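# Set hose nozzle to SHOWER, lock trigger, lay down

## Task

Lift the hose nozzle so it hangs in the air with only the grippers touching it. While it is up, rotate the front spray ring until the word "SHOWER" sits in line with the white arrow. Also pull the trigger in and flip the side lock lever down so the trigger stays pulled, then keep the nozzle aloft a little longer. Finally set the nozzle down on the table lying on its side, trigger still locked. If the nozzle contacts anything other than the grippers while the ring rests between two detents or the lock is half engaged, that step must be redone in the air: the ring from the word it started on, the lock from the lever standing upright. The end state must hold without the robot supporting it, and nothing may be pushed or knocked off the table. A loose object may occasionally get a brief push from outside.

## Robot and tools

Robot and frame. There are two arms, left_arm and right_arm; these are names only, not sides of a camera image. All positions use one scene frame in metres: origin on the table surface midway between the arms, +x pointing out over the table, +z up, and left_arm sits toward +y. Orientations are quaternions written w first (qw, qx, qy, qz). Each gripper's fingers extend along its own +z axis and spread apart along its own y axis. The reported end_effector_position is the spot between the finger pads when closed, roughly 2 cm short of the fingertips; closing pushes the tips about 10 mm further along +z. Printed hand positions can be slightly wrong, more so when an arm reaches far.

Row layout. Every motion command uses rows of 16 numbers: left arm x, y, z, qw, qx, qy, qz, opening, then the same eight for the right arm. Both arms are always included, even if one should not move. x, y, z and the quaternion are an absolute target pose for that gripper in the scene frame, not an offset. Opening runs from -1 (shut) to +1 (fully open, 0.084 m). To keep an orientation steady, repeat the same quaternion you chose in every row rather than copying the slightly drifted one from a result. To park an arm, resend the full pose from the last result taken before it came to rest, plus the opening it should keep.

execute_actions(actions): actions is a list of actions; each action is a list of 1 to 15 rows; each row lasts one control step of 1/30 s, and if fewer than 15 rows are given the final row repeats to fill 15 steps. An empty list simply returns the current state and images. An action is rejected for both arms if any target lies over 0.6 m from that gripper's current position along any of the gripper's own axes. If any action is malformed, or the first one fails that check against the latest reported state, nothing at all runs.

Control behaviour. Each step, the commanded pose is limited to within 70 mm and 16 degrees of the measured pose, and the joints are driven toward that limited pose, favouring position over orientation when both cannot be met. A distant target may therefore need several actions; after an action ends the arm stops at its last limited pose, so keep sending the remainder. The "Hand target" lines show where each gripper is currently being driven. Elbows never fully straighten.

move(target, speed, blocking): target is one 16-number row of absolute poses as above. speed is the top path speed in m/s, 0.002 to 0.5, default 0.25; rotation is capped at twice that value in rad/s. Each gripper follows a straight line to its pose, turning the shorter way, and all paths finish together, lasting 0.5 to 10 s (cut off at 10 s if longer). Paths ignore obstacles and the other arm; grippers lag, wander, and may exceed speed, especially near full reach. Opening is applied at the start. The result adds a "move:" line giving the ending (done, off_target, moving, held, fault, etc.), which limits acted (limits=paced: pose was clipped; limits=held: a check blocked steps, after which the arm may surge), and each gripper's distance from its pose. If only one arm is named, the other finished fine. Faster moves and targets set deeper past a contact hit and press harder. With blocking=false the call returns after 0.5 s while motion continues; use wait or stop before sending further rows or moves.

wait(seconds): 0 to 10; runs the scene holding the last commands, returning early if a running move finishes. stop(): brakes a running move (needs stopping distance; fingers keep moving). zoom_image(camera, region): camera is cam_high, cam_low, cam_left_wrist or cam_right_wrist (all 672x504); region is [x0, y0, x1, y1] in pixels from the top-left, at most 504 by 504. finished_scene(scene): pass the current scene number to end it once the robot has held the last command; this is final, and the result reports success. Answering without any tool call ends everything.

Results. Each result gives a state line per arm with pose and linear/angular velocities, joint positions, joint torques (same joint order, gripper excluded; offset, scaled and noisy, nonzero even in free air), grip_measured (finger opening on the command scale), camera images, and calibration updates for cameras whose numbers changed. A "pose unreachable" line means a clearance check altered or blocked that arm's command.

Gripping. Hold something by commanding an opening clearly below grip_measured; a bigger gap squeezes harder, up to about 24 N per pad for parts up to about 6 cm wide. Fast closing can press harder, even forcing the fingers open. Sending back the measured value still grips lightly; wide parts may slip.

Limits and hazards. Joint ranges (rad): waist and forearm roll and wrist roll -6.283 to 6.283, shoulder -2.059 to 2.094, elbow -3.927 to 0.192, wrist pitch -1.693 to 3.142. Load limits (N m): waist 47.5, shoulder 47.5, elbow 28.5, forearm roll 28.5, wrist pitch 19, wrist roll 19; held weight counts. Reaching one triggers a torque fault: the arm backs off, freezes 10 s and drops the rest of the call. Motors warm while holding loads: MOTOR HOT appears from 65 °C and at 80 °C an OVER-TEMPERATURE FAULT brakes the arm until it cools. Avoid arm-to-arm collisions, dropping or slamming the nozzle, hard pushes, and anything leaving the table.

Each tool is called in YAML: its name, and indented under it one key for each argument.

## Session

execute_actions:
  actions: []

Scene clock: 0.00 s.
left_arm: end_effector_position=(+0.3859, +0.1544, +0.3719) grip_measured=+1.00 end_effector_quat_wxyz=(-0.259, -0.403, +0.860, -0.177) end_effector_velocity=(+0.000, +0.000, -0.000) end_effector_angular_velocity=(-0.000, -0.000, +0.001) | right_arm: end_effector_position=(+0.2799, -0.7507, +0.3955) grip_measured=+1.00 end_effector_quat_wxyz=(-0.065, +0.957, +0.199, -0.201) end_effector_velocity=(-0.000, +0.000, +0.000) end_effector_angular_velocity=(-0.000, -0.000, +0.000)
Joint positions: left_arm=[-0.306  0.208 -1.706 -0.61   1.694  2.026  0.084] | right_arm=[-0.673  0.444 -2.214 -0.332  2.06  -1.404  0.084]
Joint velocities: left_arm=[ 0.001 -0.     0.    -0.    -0.     0.    -0.   ] | right_arm=[ 0.    -0.001  0.    -0.     0.    -0.    -0.   ]
Joint torques (N m, as the arm reports them, + toward a larger angle): no reading
Motor temperatures (°C, as the motors report them): left_arm=[34 33 35 38 38 37] | right_arm=[34 34 35 31 36 36]
Hand target (left_arm): +0.386, +0.154, +0.372; -0.259, -0.403, +0.860, -0.177
Hand target (right_arm): +0.280, -0.751, +0.395; -0.065, +0.957, +0.199, -0.201

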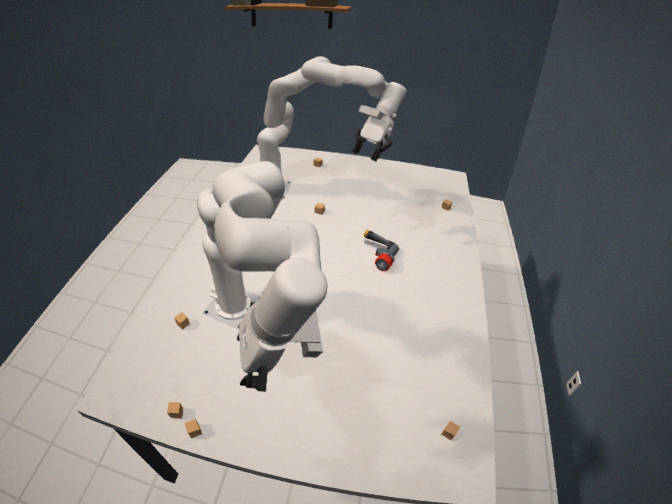

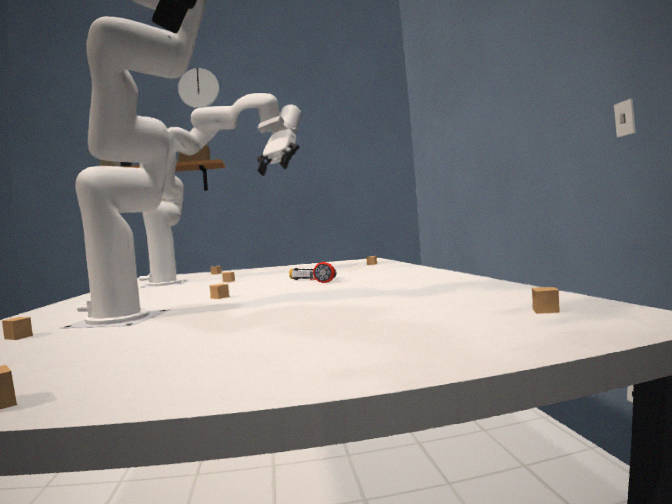

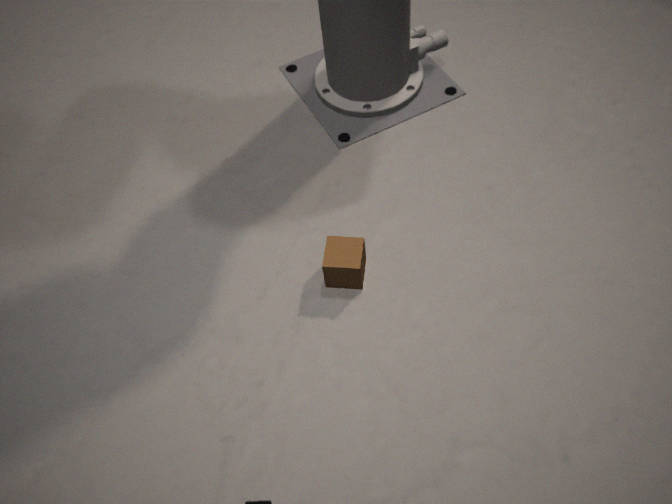

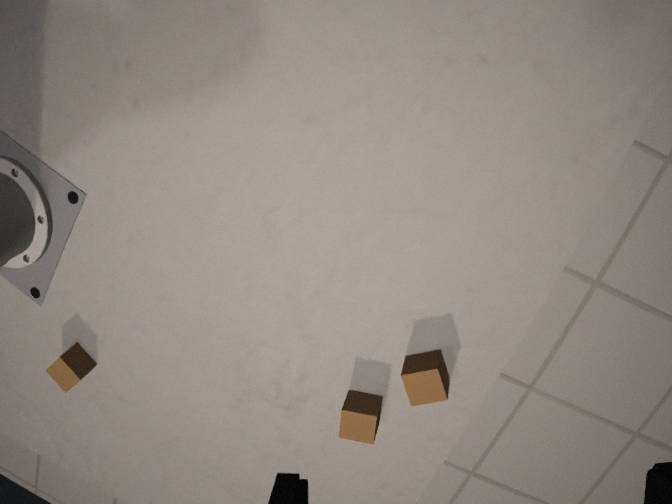

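zoom_image:
  camera: "cam_high"
  region: [340, 215, 420, 285]

move:
  target: [0.40,0.02,0.30,0,0,1,0,1,0.30,-0.45,0.35,0,1,0,0,1]

Region (340, 215, 420, 285) of cam_high's 672x504 image, scaled by 6.300, with more detail than that image has; it fills the top 441 rows of this view, and the rest is white.

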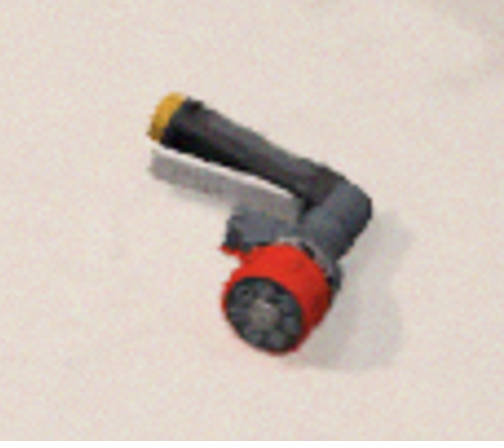

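Scene clock: 4.03 s.
left_arm: end_effector_position=(+0.3999, +0.0198, +0.3006) grip_measured=+1.00 end_effector_quat_wxyz=(-0.001, +0.001, +1.000, -0.001) end_effector_velocity=(-0.000, -0.001, -0.001) end_effector_angular_velocity=(+0.002, -0.002, -0.005) | right_arm: end_effector_position=(+0.2990, -0.4503, +0.3493) grip_measured=+1.00 end_effector_quat_wxyz=(-0.000, +1.000, +0.000, -0.000) end_effector_velocity=(+0.000, +0.002, -0.000) end_effector_angular_velocity=(-0.004, -0.002, -0.003)
Joint positions: left_arm=[-0.785  0.466 -1.972 -0.003  1.506  2.441  0.084] | right_arm=[-0.247 -0.626 -0.929  0.     1.555 -0.454  0.084]
Joint velocities: left_arm=[-0.003  0.002  0.     0.003 -0.002  0.002  0.   ] | right_arm=[ 0.009 -0.006  0.005 -0.003 -0.003  0.012  0.   ]
Joint torques (N m, as the arm reports them, + toward a larger angle): left_arm=[  1.97 -30.02 -12.06  -0.36  -1.13  -0.41] | right_arm=[ -2.6   -9.13 -24.24  -0.77  -2.27  -0.28]
Motor temperatures (°C, as the motors report them): left_arm=[34 33 36 38 38 37] | right_arm=[34 34 36 31 36 36]
Hand target (left_arm): +0.400, +0.020, +0.300; -0.001, +0.001, +1.000, -0.001
Hand target (right_arm): +0.299, -0.450, +0.349; +0.000, +1.000, +0.000, +0.000
Off the commanded pose (left_arm): 0.001 m, 0 deg.
Off the commanded pose (right_arm): 0.001 m, 0 deg.
move: done
camera_calibration (this result's frames):
cam_left_wrist: T_world_to_cam=[[0.020643, 0.999669, 0.0153719, -0.0042172], [0.999787, -0.0206494, 0.000257836, -0.330597], [0.000575171, 0.0153633, -0.999882, 0.432074], [0, 0, 0, 1]] pos_world=[0.330365, -0.00924891, 0.432173]
cam_right_wrist: T_world_to_cam=[[0.0103554, -0.999808, -0.016614, -0.410144], [-0.999854, -0.010127, -0.0137712, 0.371226], [0.0136003, 0.0167541, -0.999767, 0.481814], [0, 0, 0, 1]] pos_world=[0.368866, -0.414378, 0.479999]

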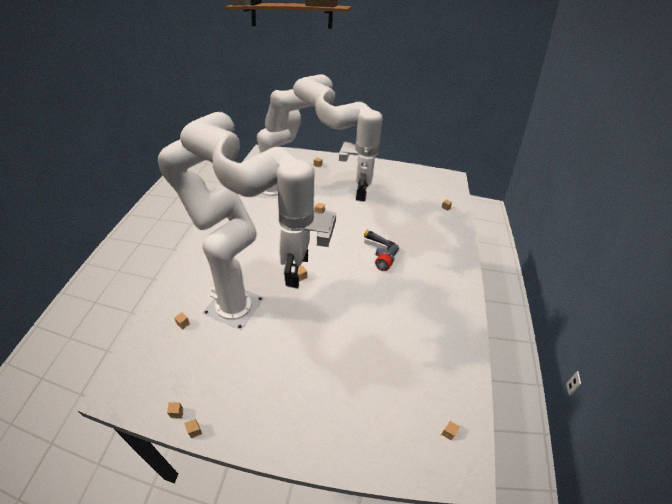

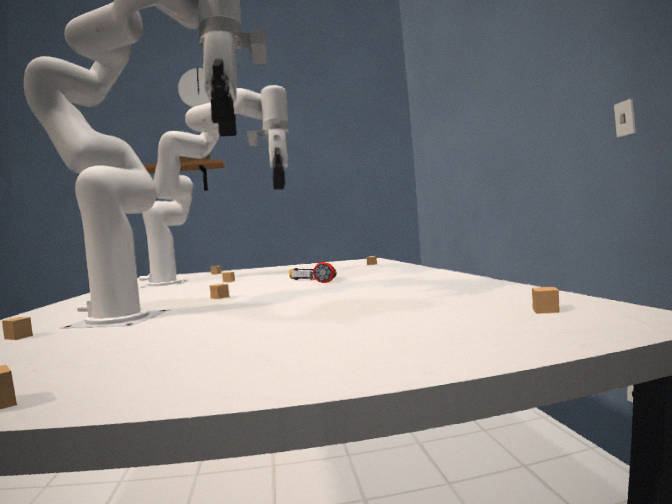

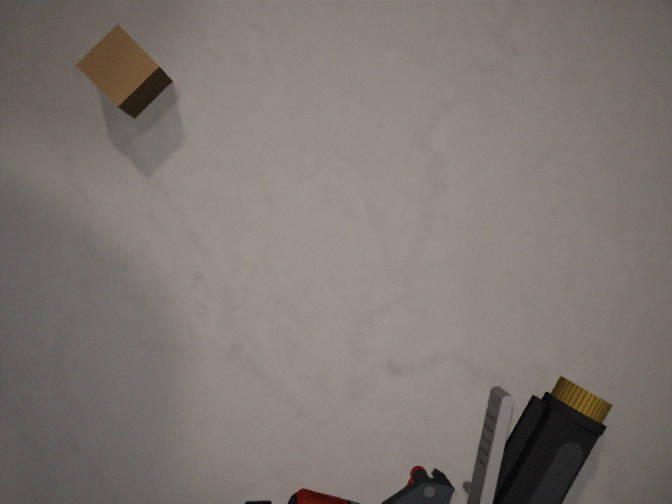

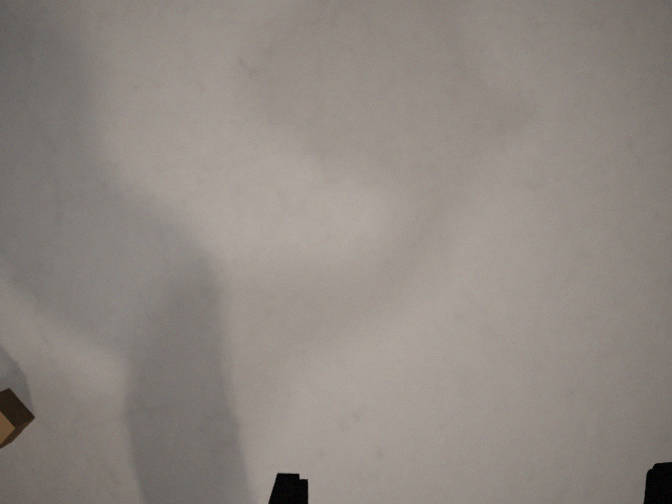

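move:
  target: [0.42,0.06,0.25,0,0.976,-0.216,0,1,0.30,-0.45,0.35,0,1,0,0,1]
  speed: 0.4

Scene clock: 8.80 s.
left_arm: end_effector_position=(+0.4201, +0.0599, +0.2500) grip_measured=+1.00 end_effector_quat_wxyz=(-0.000, +0.976, -0.217, +0.000) end_effector_velocity=(+0.000, +0.001, -0.001) end_effector_angular_velocity=(+0.002, -0.001, +0.012) | right_arm: end_effector_position=(+0.3000, -0.4500, +0.3500) grip_measured=+1.00 end_effector_quat_wxyz=(-0.000, +1.000, -0.000, +0.000) end_effector_velocity=(+0.000, -0.000, +0.000) end_effector_angular_velocity=(-0.001, -0.001, -0.000)
Joint positions: left_arm=[-0.712  0.409 -1.743  0.     1.333 -0.193  0.084] | right_arm=[-0.245 -0.623 -0.932  0.     1.555 -0.451  0.084]
Joint velocities: left_arm=[ 0.    -0.001  0.002  0.002 -0.001 -0.013 -0.   ] | right_arm=[ 0.    -0.001 -0.    -0.    -0.     0.     0.   ]
Joint torques (N m, as the arm reports them, + toward a larger angle): left_arm=[  1.77 -29.33 -12.42  -0.28  -1.29  -0.35] | right_arm=[ -2.39  -9.27 -24.36  -0.72  -2.36  -0.27]
Motor temperatures (°C, as the motors report them): left_arm=[34 34 37 38 39 37] | right_arm=[34 34 38 31 36 36]
Hand target (left_arm): +0.420, +0.060, +0.250; -0.000, +0.976, -0.216, +0.000
Hand target (right_arm): +0.300, -0.450, +0.350; -0.000, +1.000, -0.000, +0.000
Off the commanded pose (left_arm): 0.000 m, 0 deg.
Off the commanded pose (right_arm): 0.000 m, 0 deg.
move: done
camera_calibration (this result's frames):
cam_left_wrist: T_world_to_cam=[[-0.439875, -0.897896, 0.0171074, 0.262825], [-0.898008, 0.439973, 0.00223173, 0.419269], [-0.00953066, -0.0143809, -0.999851, 0.386902], [0, 0, 0, 1]] pos_world=[0.495804, 0.0570862, 0.381412]
cam_right_wrist: T_world_to_cam=[[0.0100524, -0.999814, -0.0164722, -0.409754], [-0.999856, -0.00982535, -0.01381, 0.372414], [0.0136456, 0.0166087, -0.999769, 0.482379], [0, 0, 0, 1]] pos_world=[0.369898, -0.41403, 0.480661]

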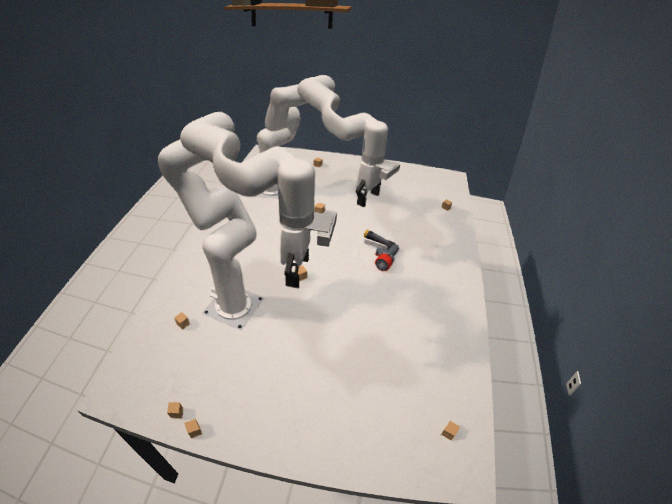

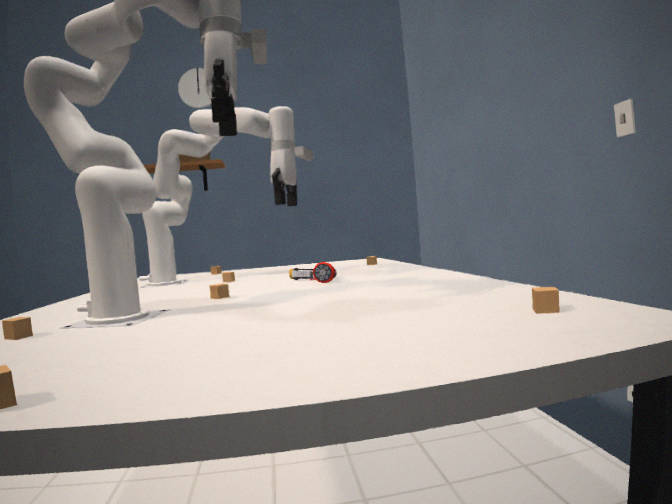

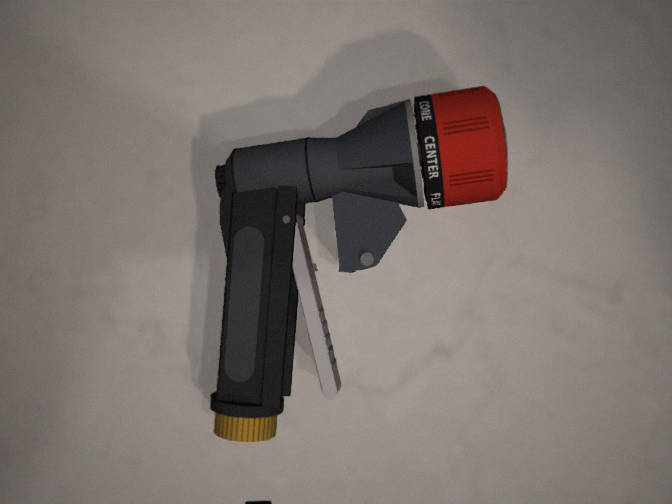

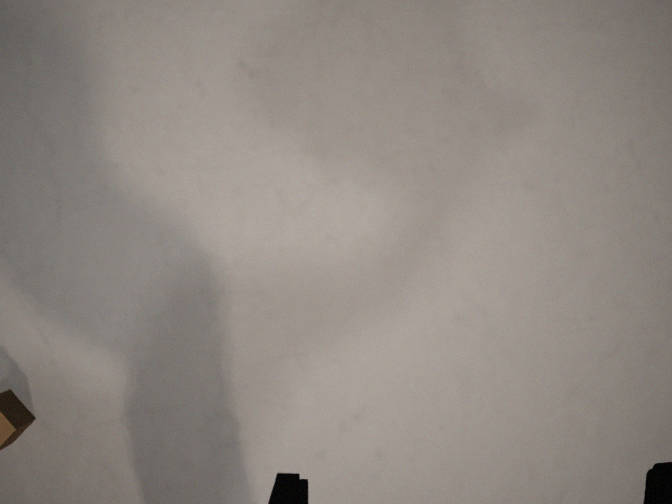

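move:
  target: [0.457,0.103,0.11,0,0.976,-0.216,0,1,0.30,-0.45,0.35,0,1,0,0,1]

move:
  target: [0.457,0.103,0.028,0,0.976,-0.216,0,1,0.30,-0.45,0.35,0,1,0,0,1]
  speed: 0.08

zoom_image:
  camera: "cam_low"
  region: [260, 220, 360, 295]

zoom_image:
  camera: "cam_high"
  region: [330, 190, 430, 285]

Scene clock: 11.90 s.
left_arm: end_effector_position=(+0.4573, +0.1027, +0.1105) grip_measured=+1.00 end_effector_quat_wxyz=(-0.000, +0.976, -0.216, +0.000) end_effector_velocity=(+0.000, +0.001, -0.003) end_effector_angular_velocity=(+0.002, +0.004, +0.001) | right_arm: end_effector_position=(+0.3000, -0.4500, +0.3500) grip_measured=+1.00 end_effector_quat_wxyz=(+0.000, +1.000, +0.000, +0.000) end_effector_velocity=(-0.000, +0.000, +0.000) end_effector_angular_velocity=(+0.000, -0.000, -0.000)
Joint positions: left_arm=[-0.617  0.537 -1.53   0.001  0.992 -0.1    0.084] | right_arm=[-0.245 -0.623 -0.932  0.     1.555 -0.451  0.084]
Joint velocities: left_arm=[ 0.002  0.005  0.001 -0.001 -0.002  0.001 -0.   ] | right_arm=[-0. -0.  0.  0. -0.  0. -0.]
Joint torques (N m, as the arm reports them, + toward a larger angle): left_arm=[  1.71 -30.92 -11.95  -0.34  -1.3   -0.39] | right_arm=[ -2.57  -9.58 -24.12  -0.7   -2.27  -0.2 ]
Motor temperatures (°C, as the motors report them): left_arm=[34 34 37 38 39 37] | right_arm=[34 34 38 31 36 36]
Hand target (left_arm): +0.457, +0.103, +0.110; -0.000, +0.976, -0.216, +0.000
Hand target (right_arm): +0.300, -0.450, +0.350; -0.000, +1.000, +0.000, -0.000
Off the commanded pose (left_arm): 0.001 m, 0 deg.
Off the commanded pose (right_arm): 0.000 m, 0 deg.
move: done
camera_calibration (this result's frames):
cam_left_wrist: T_world_to_cam=[[-0.438973, -0.898343, 0.0168163, 0.319639], [-0.898458, 0.439058, 0.00152929, 0.434546], [-0.00875716, -0.0144374, -0.999857, 0.248064], [0, 0, 0, 1]] pos_world=[0.532906, 0.0999365, 0.241989]
cam_right_wrist: T_world_to_cam=[[0.0100529, -0.999814, -0.0164684, -0.409759], [-0.999856, -0.00982594, -0.0138076, 0.372416], [0.0136432, 0.0166048, -0.999769, 0.482376], [0, 0, 0, 1]] pos_world=[0.369901, -0.414033, 0.480658]

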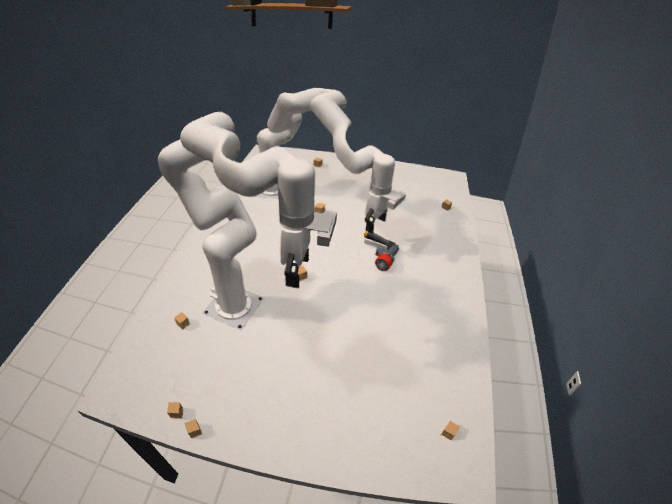

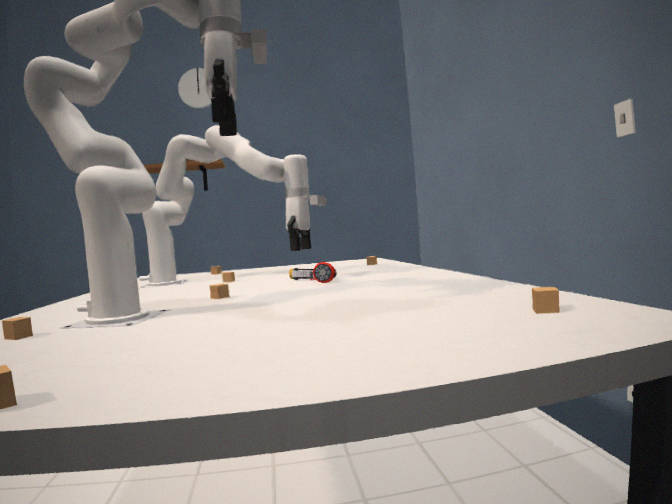

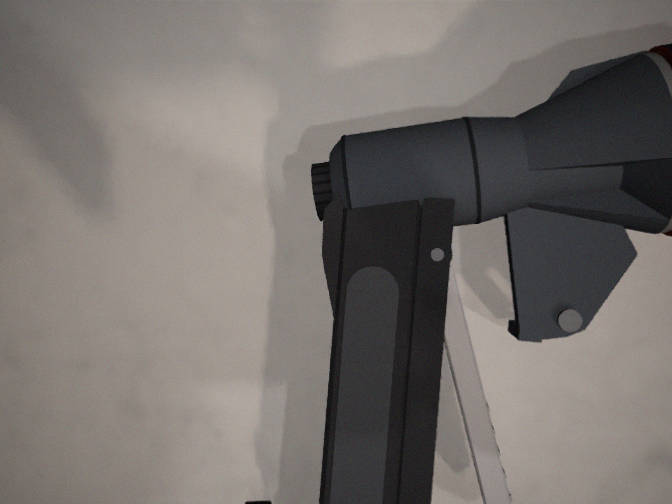

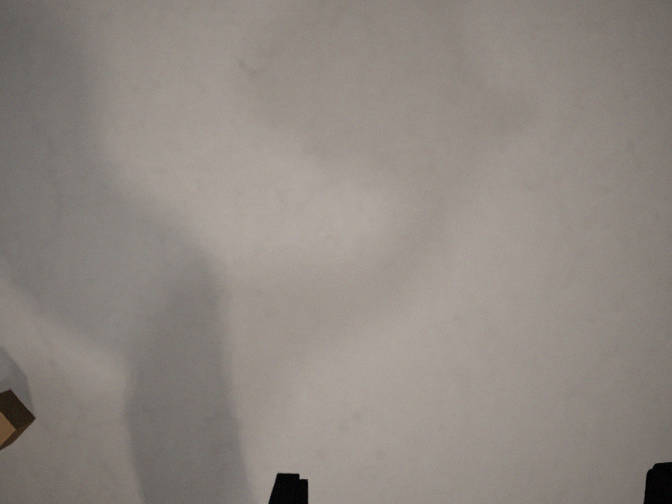

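Scene clock: 13.37 s.
left_arm: end_effector_position=(+0.4573, +0.1028, +0.0286) grip_measured=+1.00 end_effector_quat_wxyz=(+0.000, +0.976, -0.216, +0.000) end_effector_velocity=(-0.000, +0.001, -0.003) end_effector_angular_velocity=(+0.001, +0.002, +0.001) | right_arm: end_effector_position=(+0.3000, -0.4500, +0.3500) grip_measured=+1.00 end_effector_quat_wxyz=(+0.000, +1.000, -0.000, +0.000) end_effector_velocity=(+0.000, -0.000, +0.001) end_effector_angular_velocity=(-0.001, -0.001, -0.000)
Joint positions: left_arm=[-0.617  0.666 -1.484  0.     0.817 -0.099  0.084] | right_arm=[-0.245 -0.623 -0.932  0.     1.555 -0.451  0.084]
Joint velocities: left_arm=[ 0.001  0.006  0.    -0.    -0.004  0.     0.   ] | right_arm=[-0.     0.001 -0.003  0.     0.     0.     0.   ]
Joint torques (N m, as the arm reports them, + toward a larger angle): left_arm=[  1.71 -32.   -11.26  -0.34  -1.27  -0.45] | right_arm=[ -3.05  -9.02 -24.32  -0.96  -2.37  -0.22]
Motor temperatures (°C, as the motors report them): left_arm=[34 34 38 38 39 37] | right_arm=[34 34 39 31 36 36]
Hand target (left_arm): +0.457, +0.103, +0.028; -0.000, +0.976, -0.216, +0.000
Hand target (right_arm): +0.300, -0.450, +0.350; -0.000, +1.000, +0.000, -0.000
Off the commanded pose (left_arm): 0.001 m, 0 deg.
Off the commanded pose (right_arm): 0.000 m, 0 deg.
move: done
camera_calibration (this result's frames):
cam_left_wrist: T_world_to_cam=[[-0.438828, -0.898405, 0.0172885, 0.321059], [-0.898526, 0.438918, 0.0015725, 0.43467], [-0.00900097, -0.0148441, -0.999849, 0.166265], [0, 0, 0, 1]] pos_world=[0.532949, 0.100125, 0.160006]
cam_right_wrist: T_world_to_cam=[[0.0100527, -0.999814, -0.0164683, -0.409759], [-0.999856, -0.00982573, -0.0138077, 0.372416], [0.0136433, 0.0166048, -0.999769, 0.482376], [0, 0, 0, 1]] pos_world=[0.369901, -0.414033, 0.480658]

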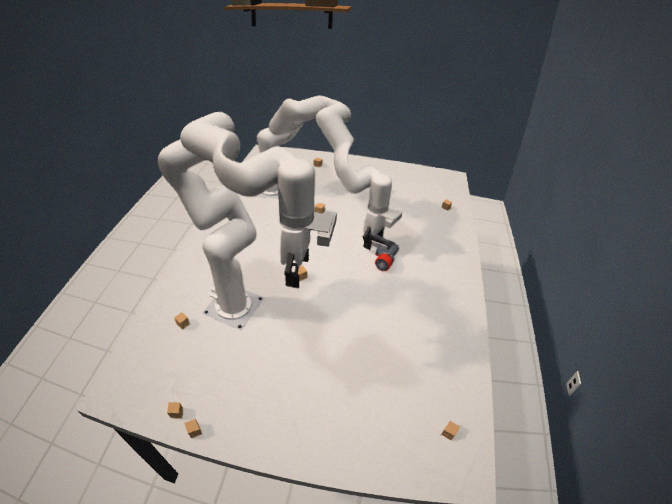

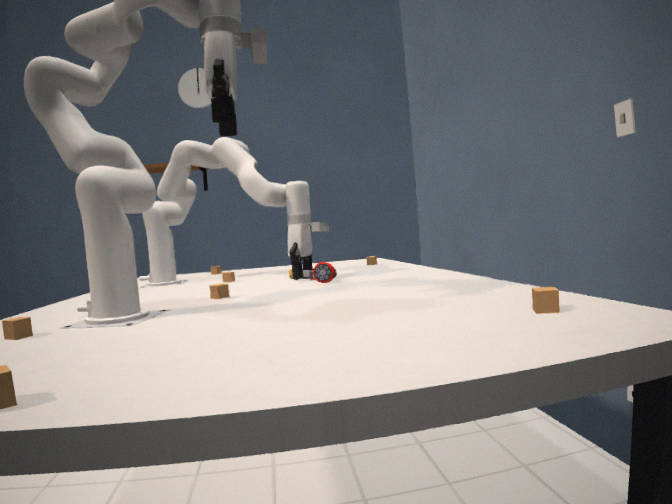

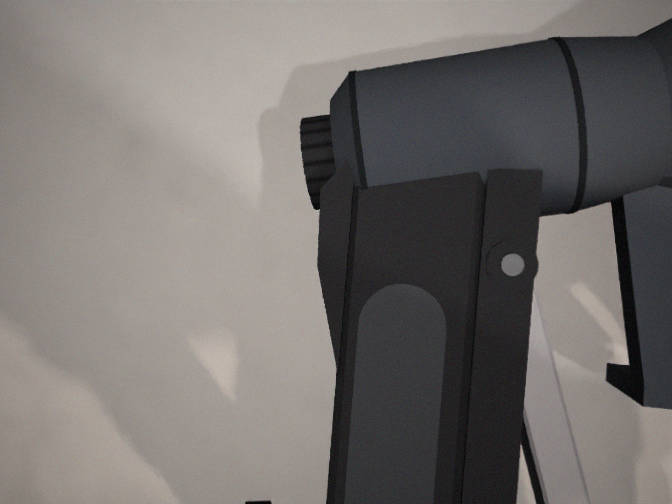

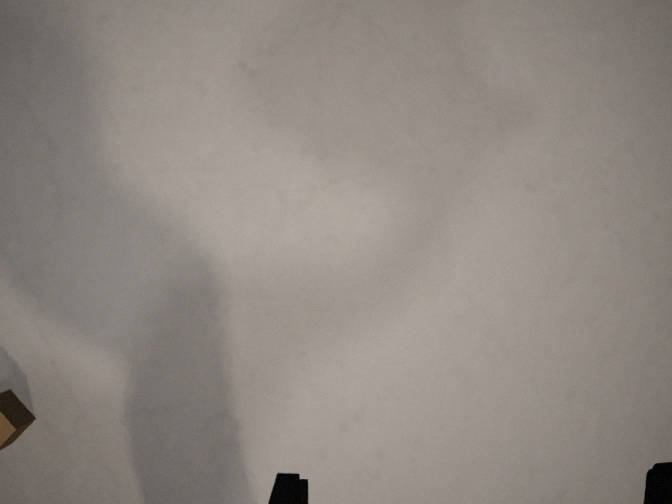

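Region (260, 220, 360, 295) of cam_low's 672x504 image, scaled by 5.040, with more detail than that image has; it fills the top 378 rows of this view, and the rest is white.

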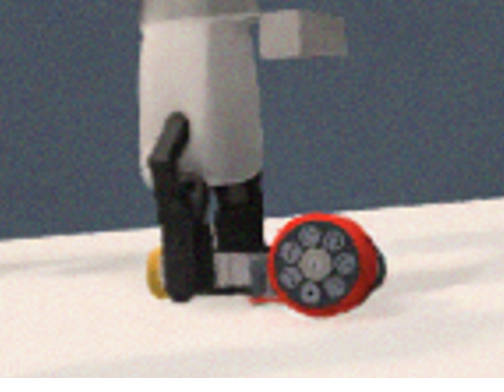

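Region (330, 190, 430, 285) of cam_high's 672x504 image, scaled by 5.040, with more detail than that image has; it fills the top 479 rows of this view, and the rest is white.

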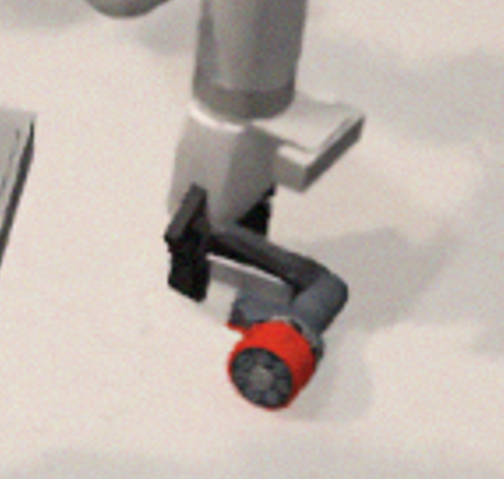

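execute_actions:
  actions:
    - [[0.459,0.107,0.027,0,0.976,-0.216,0,0.6,0.30,-0.45,0.35,0,1,0,0,1]]
    - [[0.460,0.110,0.027,0,0.976,-0.216,0,0.2,0.30,-0.45,0.35,0,1,0,0,1]]
    - [[0.460,0.110,0.027,0,0.976,-0.216,0,-0.3,0.30,-0.45,0.35,0,1,0,0,1]]
    - [[0.460,0.110,0.027,0,0.976,-0.216,0,-1,0.30,-0.45,0.35,0,1,0,0,1]]

move:
  target: [0.46,0.11,0.25,0,0.976,-0.216,0,-1,0.30,-0.45,0.35,0,1,0,0,1]
  speed: 0.15

move:
  target: [0.45,0.05,0.30,0.5,0.5,-0.5,0.5,-1,0.40,-0.25,0.30,0.5,-0.5,-0.5,-0.5,1]
  speed: 0.2

Scene clock: 17.37 s.
left_arm: end_effector_position=(+0.4605, +0.1099, +0.0275) grip_measured=-0.13 end_effector_quat_wxyz=(+0.000, +0.976, -0.216, +0.001) end_effector_velocity=(-0.000, +0.000, -0.001) end_effector_angular_velocity=(+0.001, +0.001, -0.000) | right_arm: end_effector_position=(+0.3000, -0.4500, +0.3500) grip_measured=+1.00 end_effector_quat_wxyz=(+0.000, +1.000, +0.000, +0.000) end_effector_velocity=(-0.000, -0.000, +0.000) end_effector_angular_velocity=(-0.000, -0.000, +0.000)
Joint positions: left_arm=[-0.604  0.665 -1.478  0.     0.812 -0.087  0.039] | right_arm=[-0.245 -0.623 -0.932  0.     1.555 -0.451  0.084]
Joint velocities: left_arm=[0.    0.    0.001 0.    0.    0.    0.   ] | right_arm=[-0. -0. -0. -0.  0. -0.  0.]
Joint torques (N m, as the arm reports them, + toward a larger angle): left_arm=[ -0.3  -23.29  -7.66  -0.7   -0.33  -0.36] | right_arm=[ -2.39  -8.85 -24.28  -0.81  -2.16  -0.36]
Motor temperatures (°C, as the motors report them): left_arm=[34 34 38 38 39 37] | right_arm=[34 34 39 31 36 36]
Hand target (left_arm): +0.460, +0.110, +0.027; +0.000, +0.976, -0.216, -0.000
Hand target (right_arm): +0.300, -0.450, +0.350; +0.000, +1.000, -0.000, +0.000
Off the commanded pose (left_arm): 0.001 m, 0 deg.
Off the commanded pose (right_arm): 0.000 m, 0 deg.
camera_calibration (this result's frames):
cam_left_wrist: T_world_to_cam=[[-0.438703, -0.898466, 0.0172892, 0.328761], [-0.898593, 0.438782, 0.000920983, 0.434455], [-0.00841368, -0.0151319, -0.99985, 0.165113], [0, 0, 0, 1]] pos_world=[0.536016, 0.107248, 0.159004]
cam_right_wrist: T_world_to_cam=[[0.010053, -0.999814, -0.0164683, -0.409759], [-0.999856, -0.00982601, -0.0138078, 0.372416], [0.0136434, 0.0166047, -0.999769, 0.482376], [0, 0, 0, 1]] pos_world=[0.369901, -0.414033, 0.480659]

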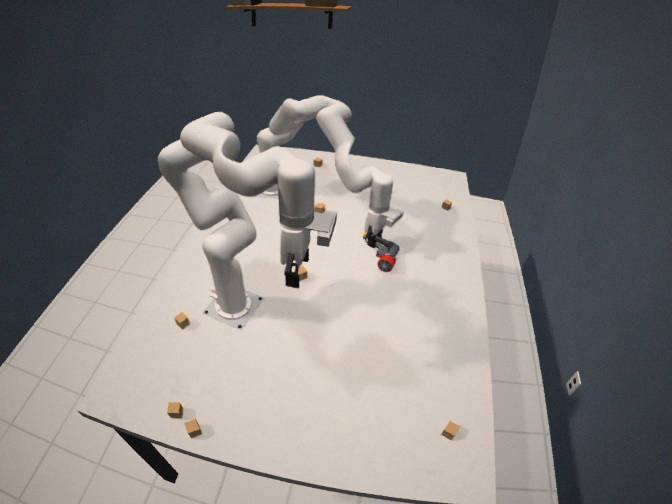

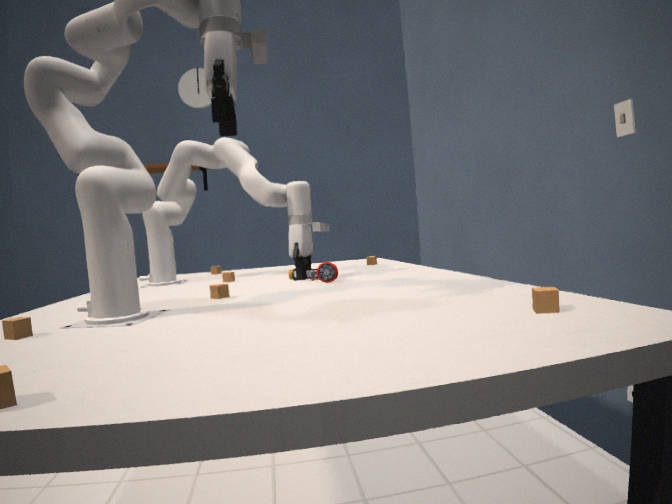

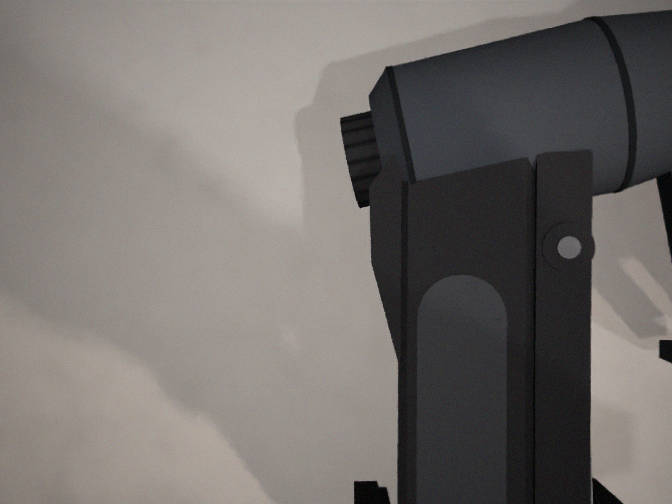

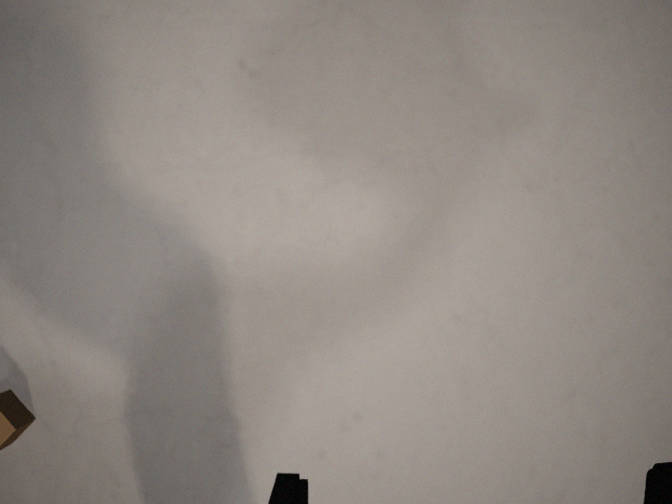

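Scene clock: 19.33 s.
left_arm: end_effector_position=(+0.4594, +0.1103, +0.2489) grip_measured=-0.18 end_effector_quat_wxyz=(-0.000, +0.976, -0.216, -0.001) end_effector_velocity=(+0.002, -0.000, +0.007) end_effector_angular_velocity=(-0.002, -0.003, +0.001) | right_arm: end_effector_position=(+0.3000, -0.4500, +0.3500) grip_measured=+1.00 end_effector_quat_wxyz=(-0.000, +1.000, -0.000, +0.000) end_effector_velocity=(-0.000, +0.000, -0.001) end_effector_angular_velocity=(+0.001, +0.002, +0.000)
Joint positions: left_arm=[-0.604  0.434 -1.775 -0.     1.343 -0.086  0.036] | right_arm=[-0.245 -0.623 -0.932  0.     1.555 -0.451  0.084]
Joint velocities: left_arm=[ 0.001  0.002 -0.022 -0.     0.017  0.     0.   ] | right_arm=[ 0.     0.001  0.001 -0.     0.    -0.     0.   ]
Joint torques (N m, as the arm reports them, + toward a larger angle): left_arm=[  1.56 -31.7  -13.54  -0.48  -1.68  -0.41] | right_arm=[ -2.5   -8.86 -23.96  -0.75  -2.42  -0.22]
Motor temperatures (°C, as the motors report them): left_arm=[34 34 38 38 39 37] | right_arm=[34 34 39 31 36 36]
Hand target (left_arm): +0.460, +0.110, +0.250; +0.000, +0.976, -0.216, +0.000
Hand target (right_arm): +0.300, -0.450, +0.350; -0.000, +1.000, +0.000, +0.000
Off the commanded pose (left_arm): 0.001 m, 0 deg.
Off the commanded pose (right_arm): 0.000 m, 0 deg.
move: done
camera_calibration (this result's frames):
cam_left_wrist: T_world_to_cam=[[-0.438873, -0.898384, 0.0171945, 0.324955], [-0.898486, 0.438988, 0.00339738, 0.432439], [-0.0106003, -0.013958, -0.999846, 0.387301], [0, 0, 0, 1]] pos_world=[0.53526, 0.107505, 0.380185]
cam_right_wrist: T_world_to_cam=[[0.0100528, -0.999814, -0.0164685, -0.409759], [-0.999856, -0.0098258, -0.0138075, 0.372416], [0.0136431, 0.0166049, -0.999769, 0.482376], [0, 0, 0, 1]] pos_world=[0.369901, -0.414033, 0.480658]

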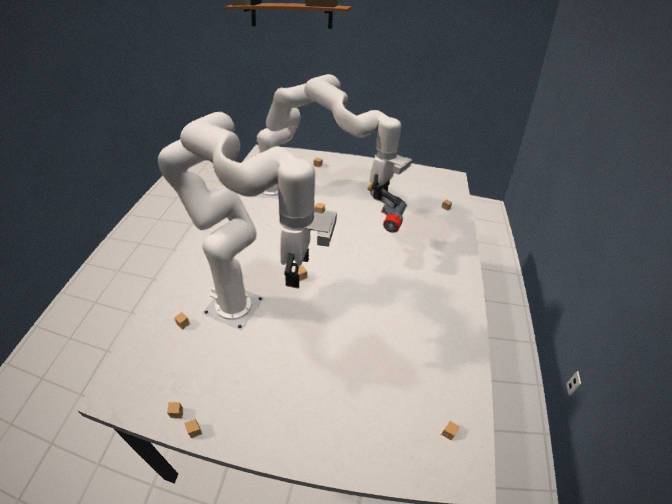

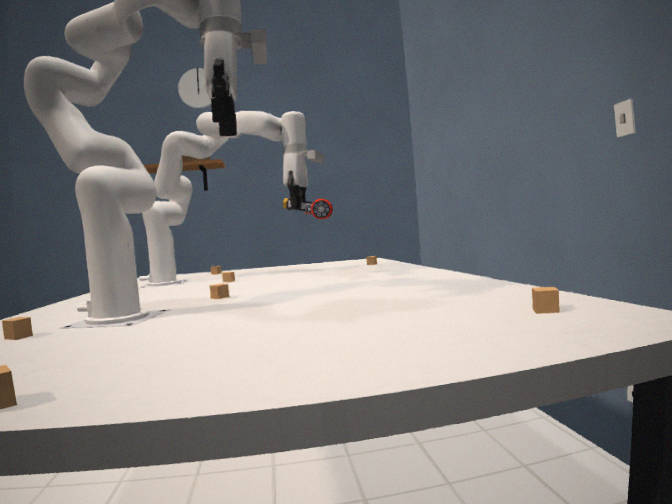

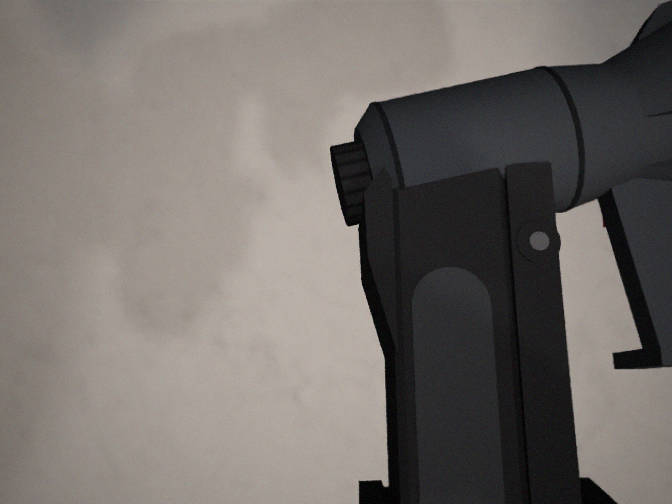

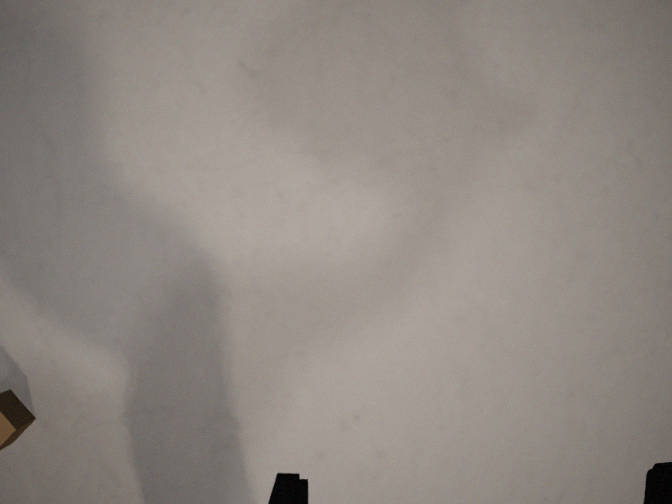

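Scene clock: 25.07 s.
left_arm: end_effector_position=(+0.4497, +0.0507, +0.2993) grip_measured=-0.18 end_effector_quat_wxyz=(+0.497, +0.503, -0.500, +0.500) end_effector_velocity=(-0.000, -0.001, -0.000) end_effector_angular_velocity=(-0.007, -0.003, -0.006) | right_arm: end_effector_position=(+0.3993, -0.2497, +0.3002) grip_measured=+1.00 end_effector_quat_wxyz=(+0.499, -0.501, -0.500, -0.501) end_effector_velocity=(+0.001, +0.001, -0.000) end_effector_angular_velocity=(+0.006, -0.006, +0.008)
Joint positions: left_arm=[-0.313  0.356 -1.218 -1.723  1.388  2.293  0.036] | right_arm=[-0.312  0.055 -0.832  1.186  1.923 -2.436  0.084]
Joint velocities: left_arm=[ 0.     0.007 -0.005 -0.001  0.01   0.006  0.   ] | right_arm=[ 0.004  0.01  -0.007  0.     0.006 -0.008 -0.   ]
Joint torques (N m, as the arm reports them, + toward a larger angle): left_arm=[  1.68 -28.77 -12.17  -1.54   2.38  -0.42] | right_arm=[ -2.56 -23.56 -19.41   1.51   1.44  -0.04]
Motor temperatures (°C, as the motors report them): left_arm=[34 35 39 38 39 37] | right_arm=[34 34 40 31 36 36]
Hand target (left_arm): +0.450, +0.051, +0.299; +0.498, +0.502, -0.500, +0.500
Hand target (right_arm): +0.399, -0.250, +0.300; +0.499, -0.500, -0.500, -0.501
Off the commanded pose (left_arm): 0.001 m, 0 deg.
Off the commanded pose (right_arm): 0.001 m, 0 deg.
move: done
camera_calibration (this result's frames):
cam_left_wrist: T_world_to_cam=[[-0.99976, 0.0114803, -0.0186745, 0.48314], [0.0187595, 0.00734155, -0.999797, 0.359373], [-0.0113409, -0.999907, -0.00755515, 0.190095], [0, 0, 0, 1]] pos_world=[0.478438, 0.181892, 0.369759]
cam_right_wrist: T_world_to_cam=[[0.999842, 0.0132682, 0.0118056, -0.362082], [0.0116343, 0.0129133, -0.999849, 0.370776], [-0.0134187, 0.999829, 0.0127569, 0.380312], [0, 0, 0, 1]] pos_world=[0.362814, -0.38023, 0.370143]

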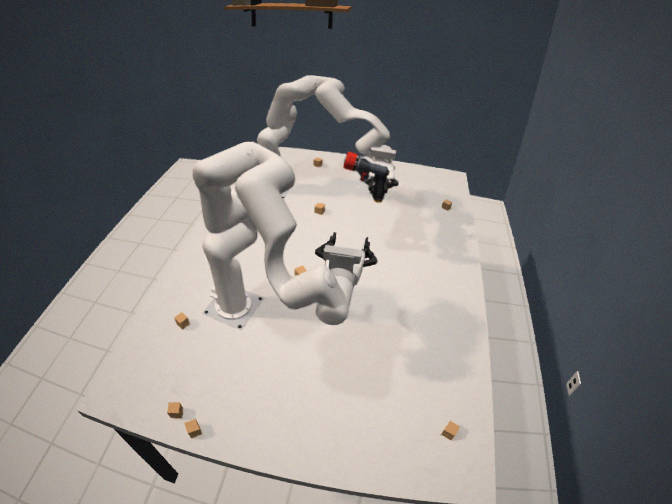

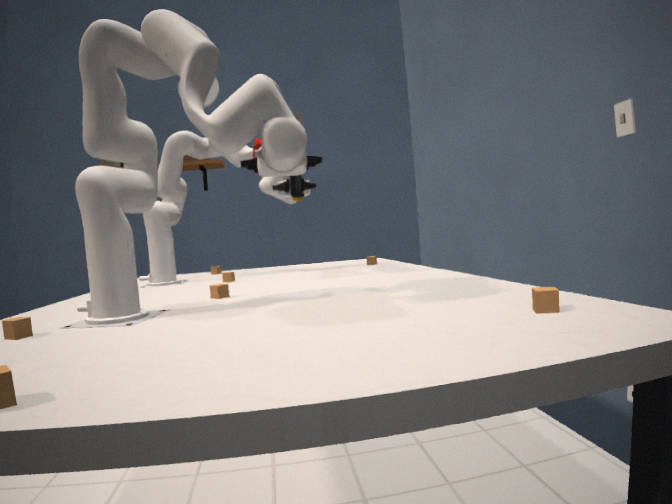

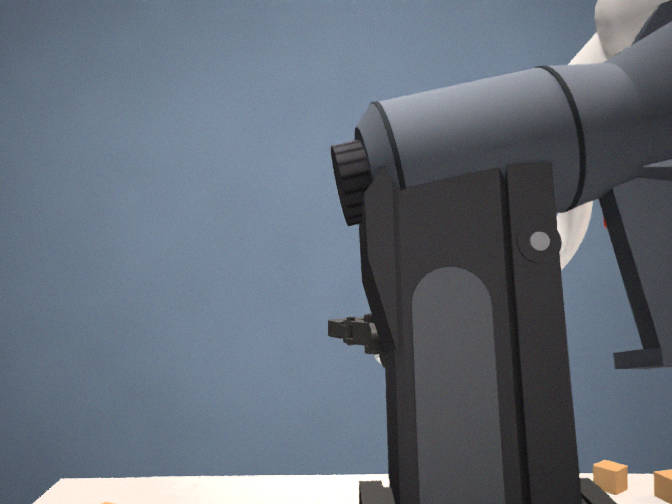

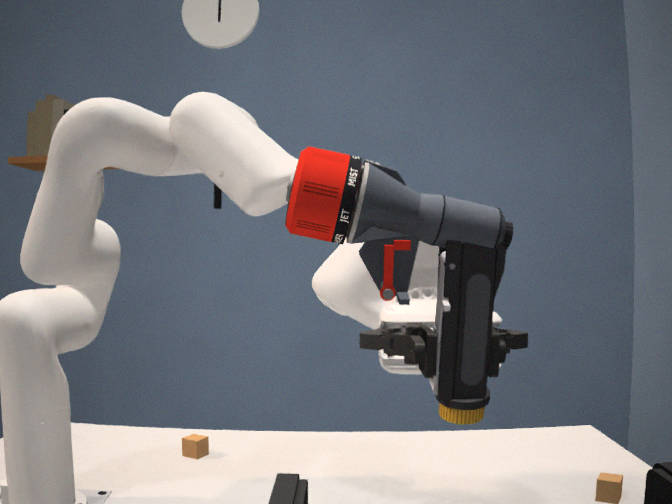

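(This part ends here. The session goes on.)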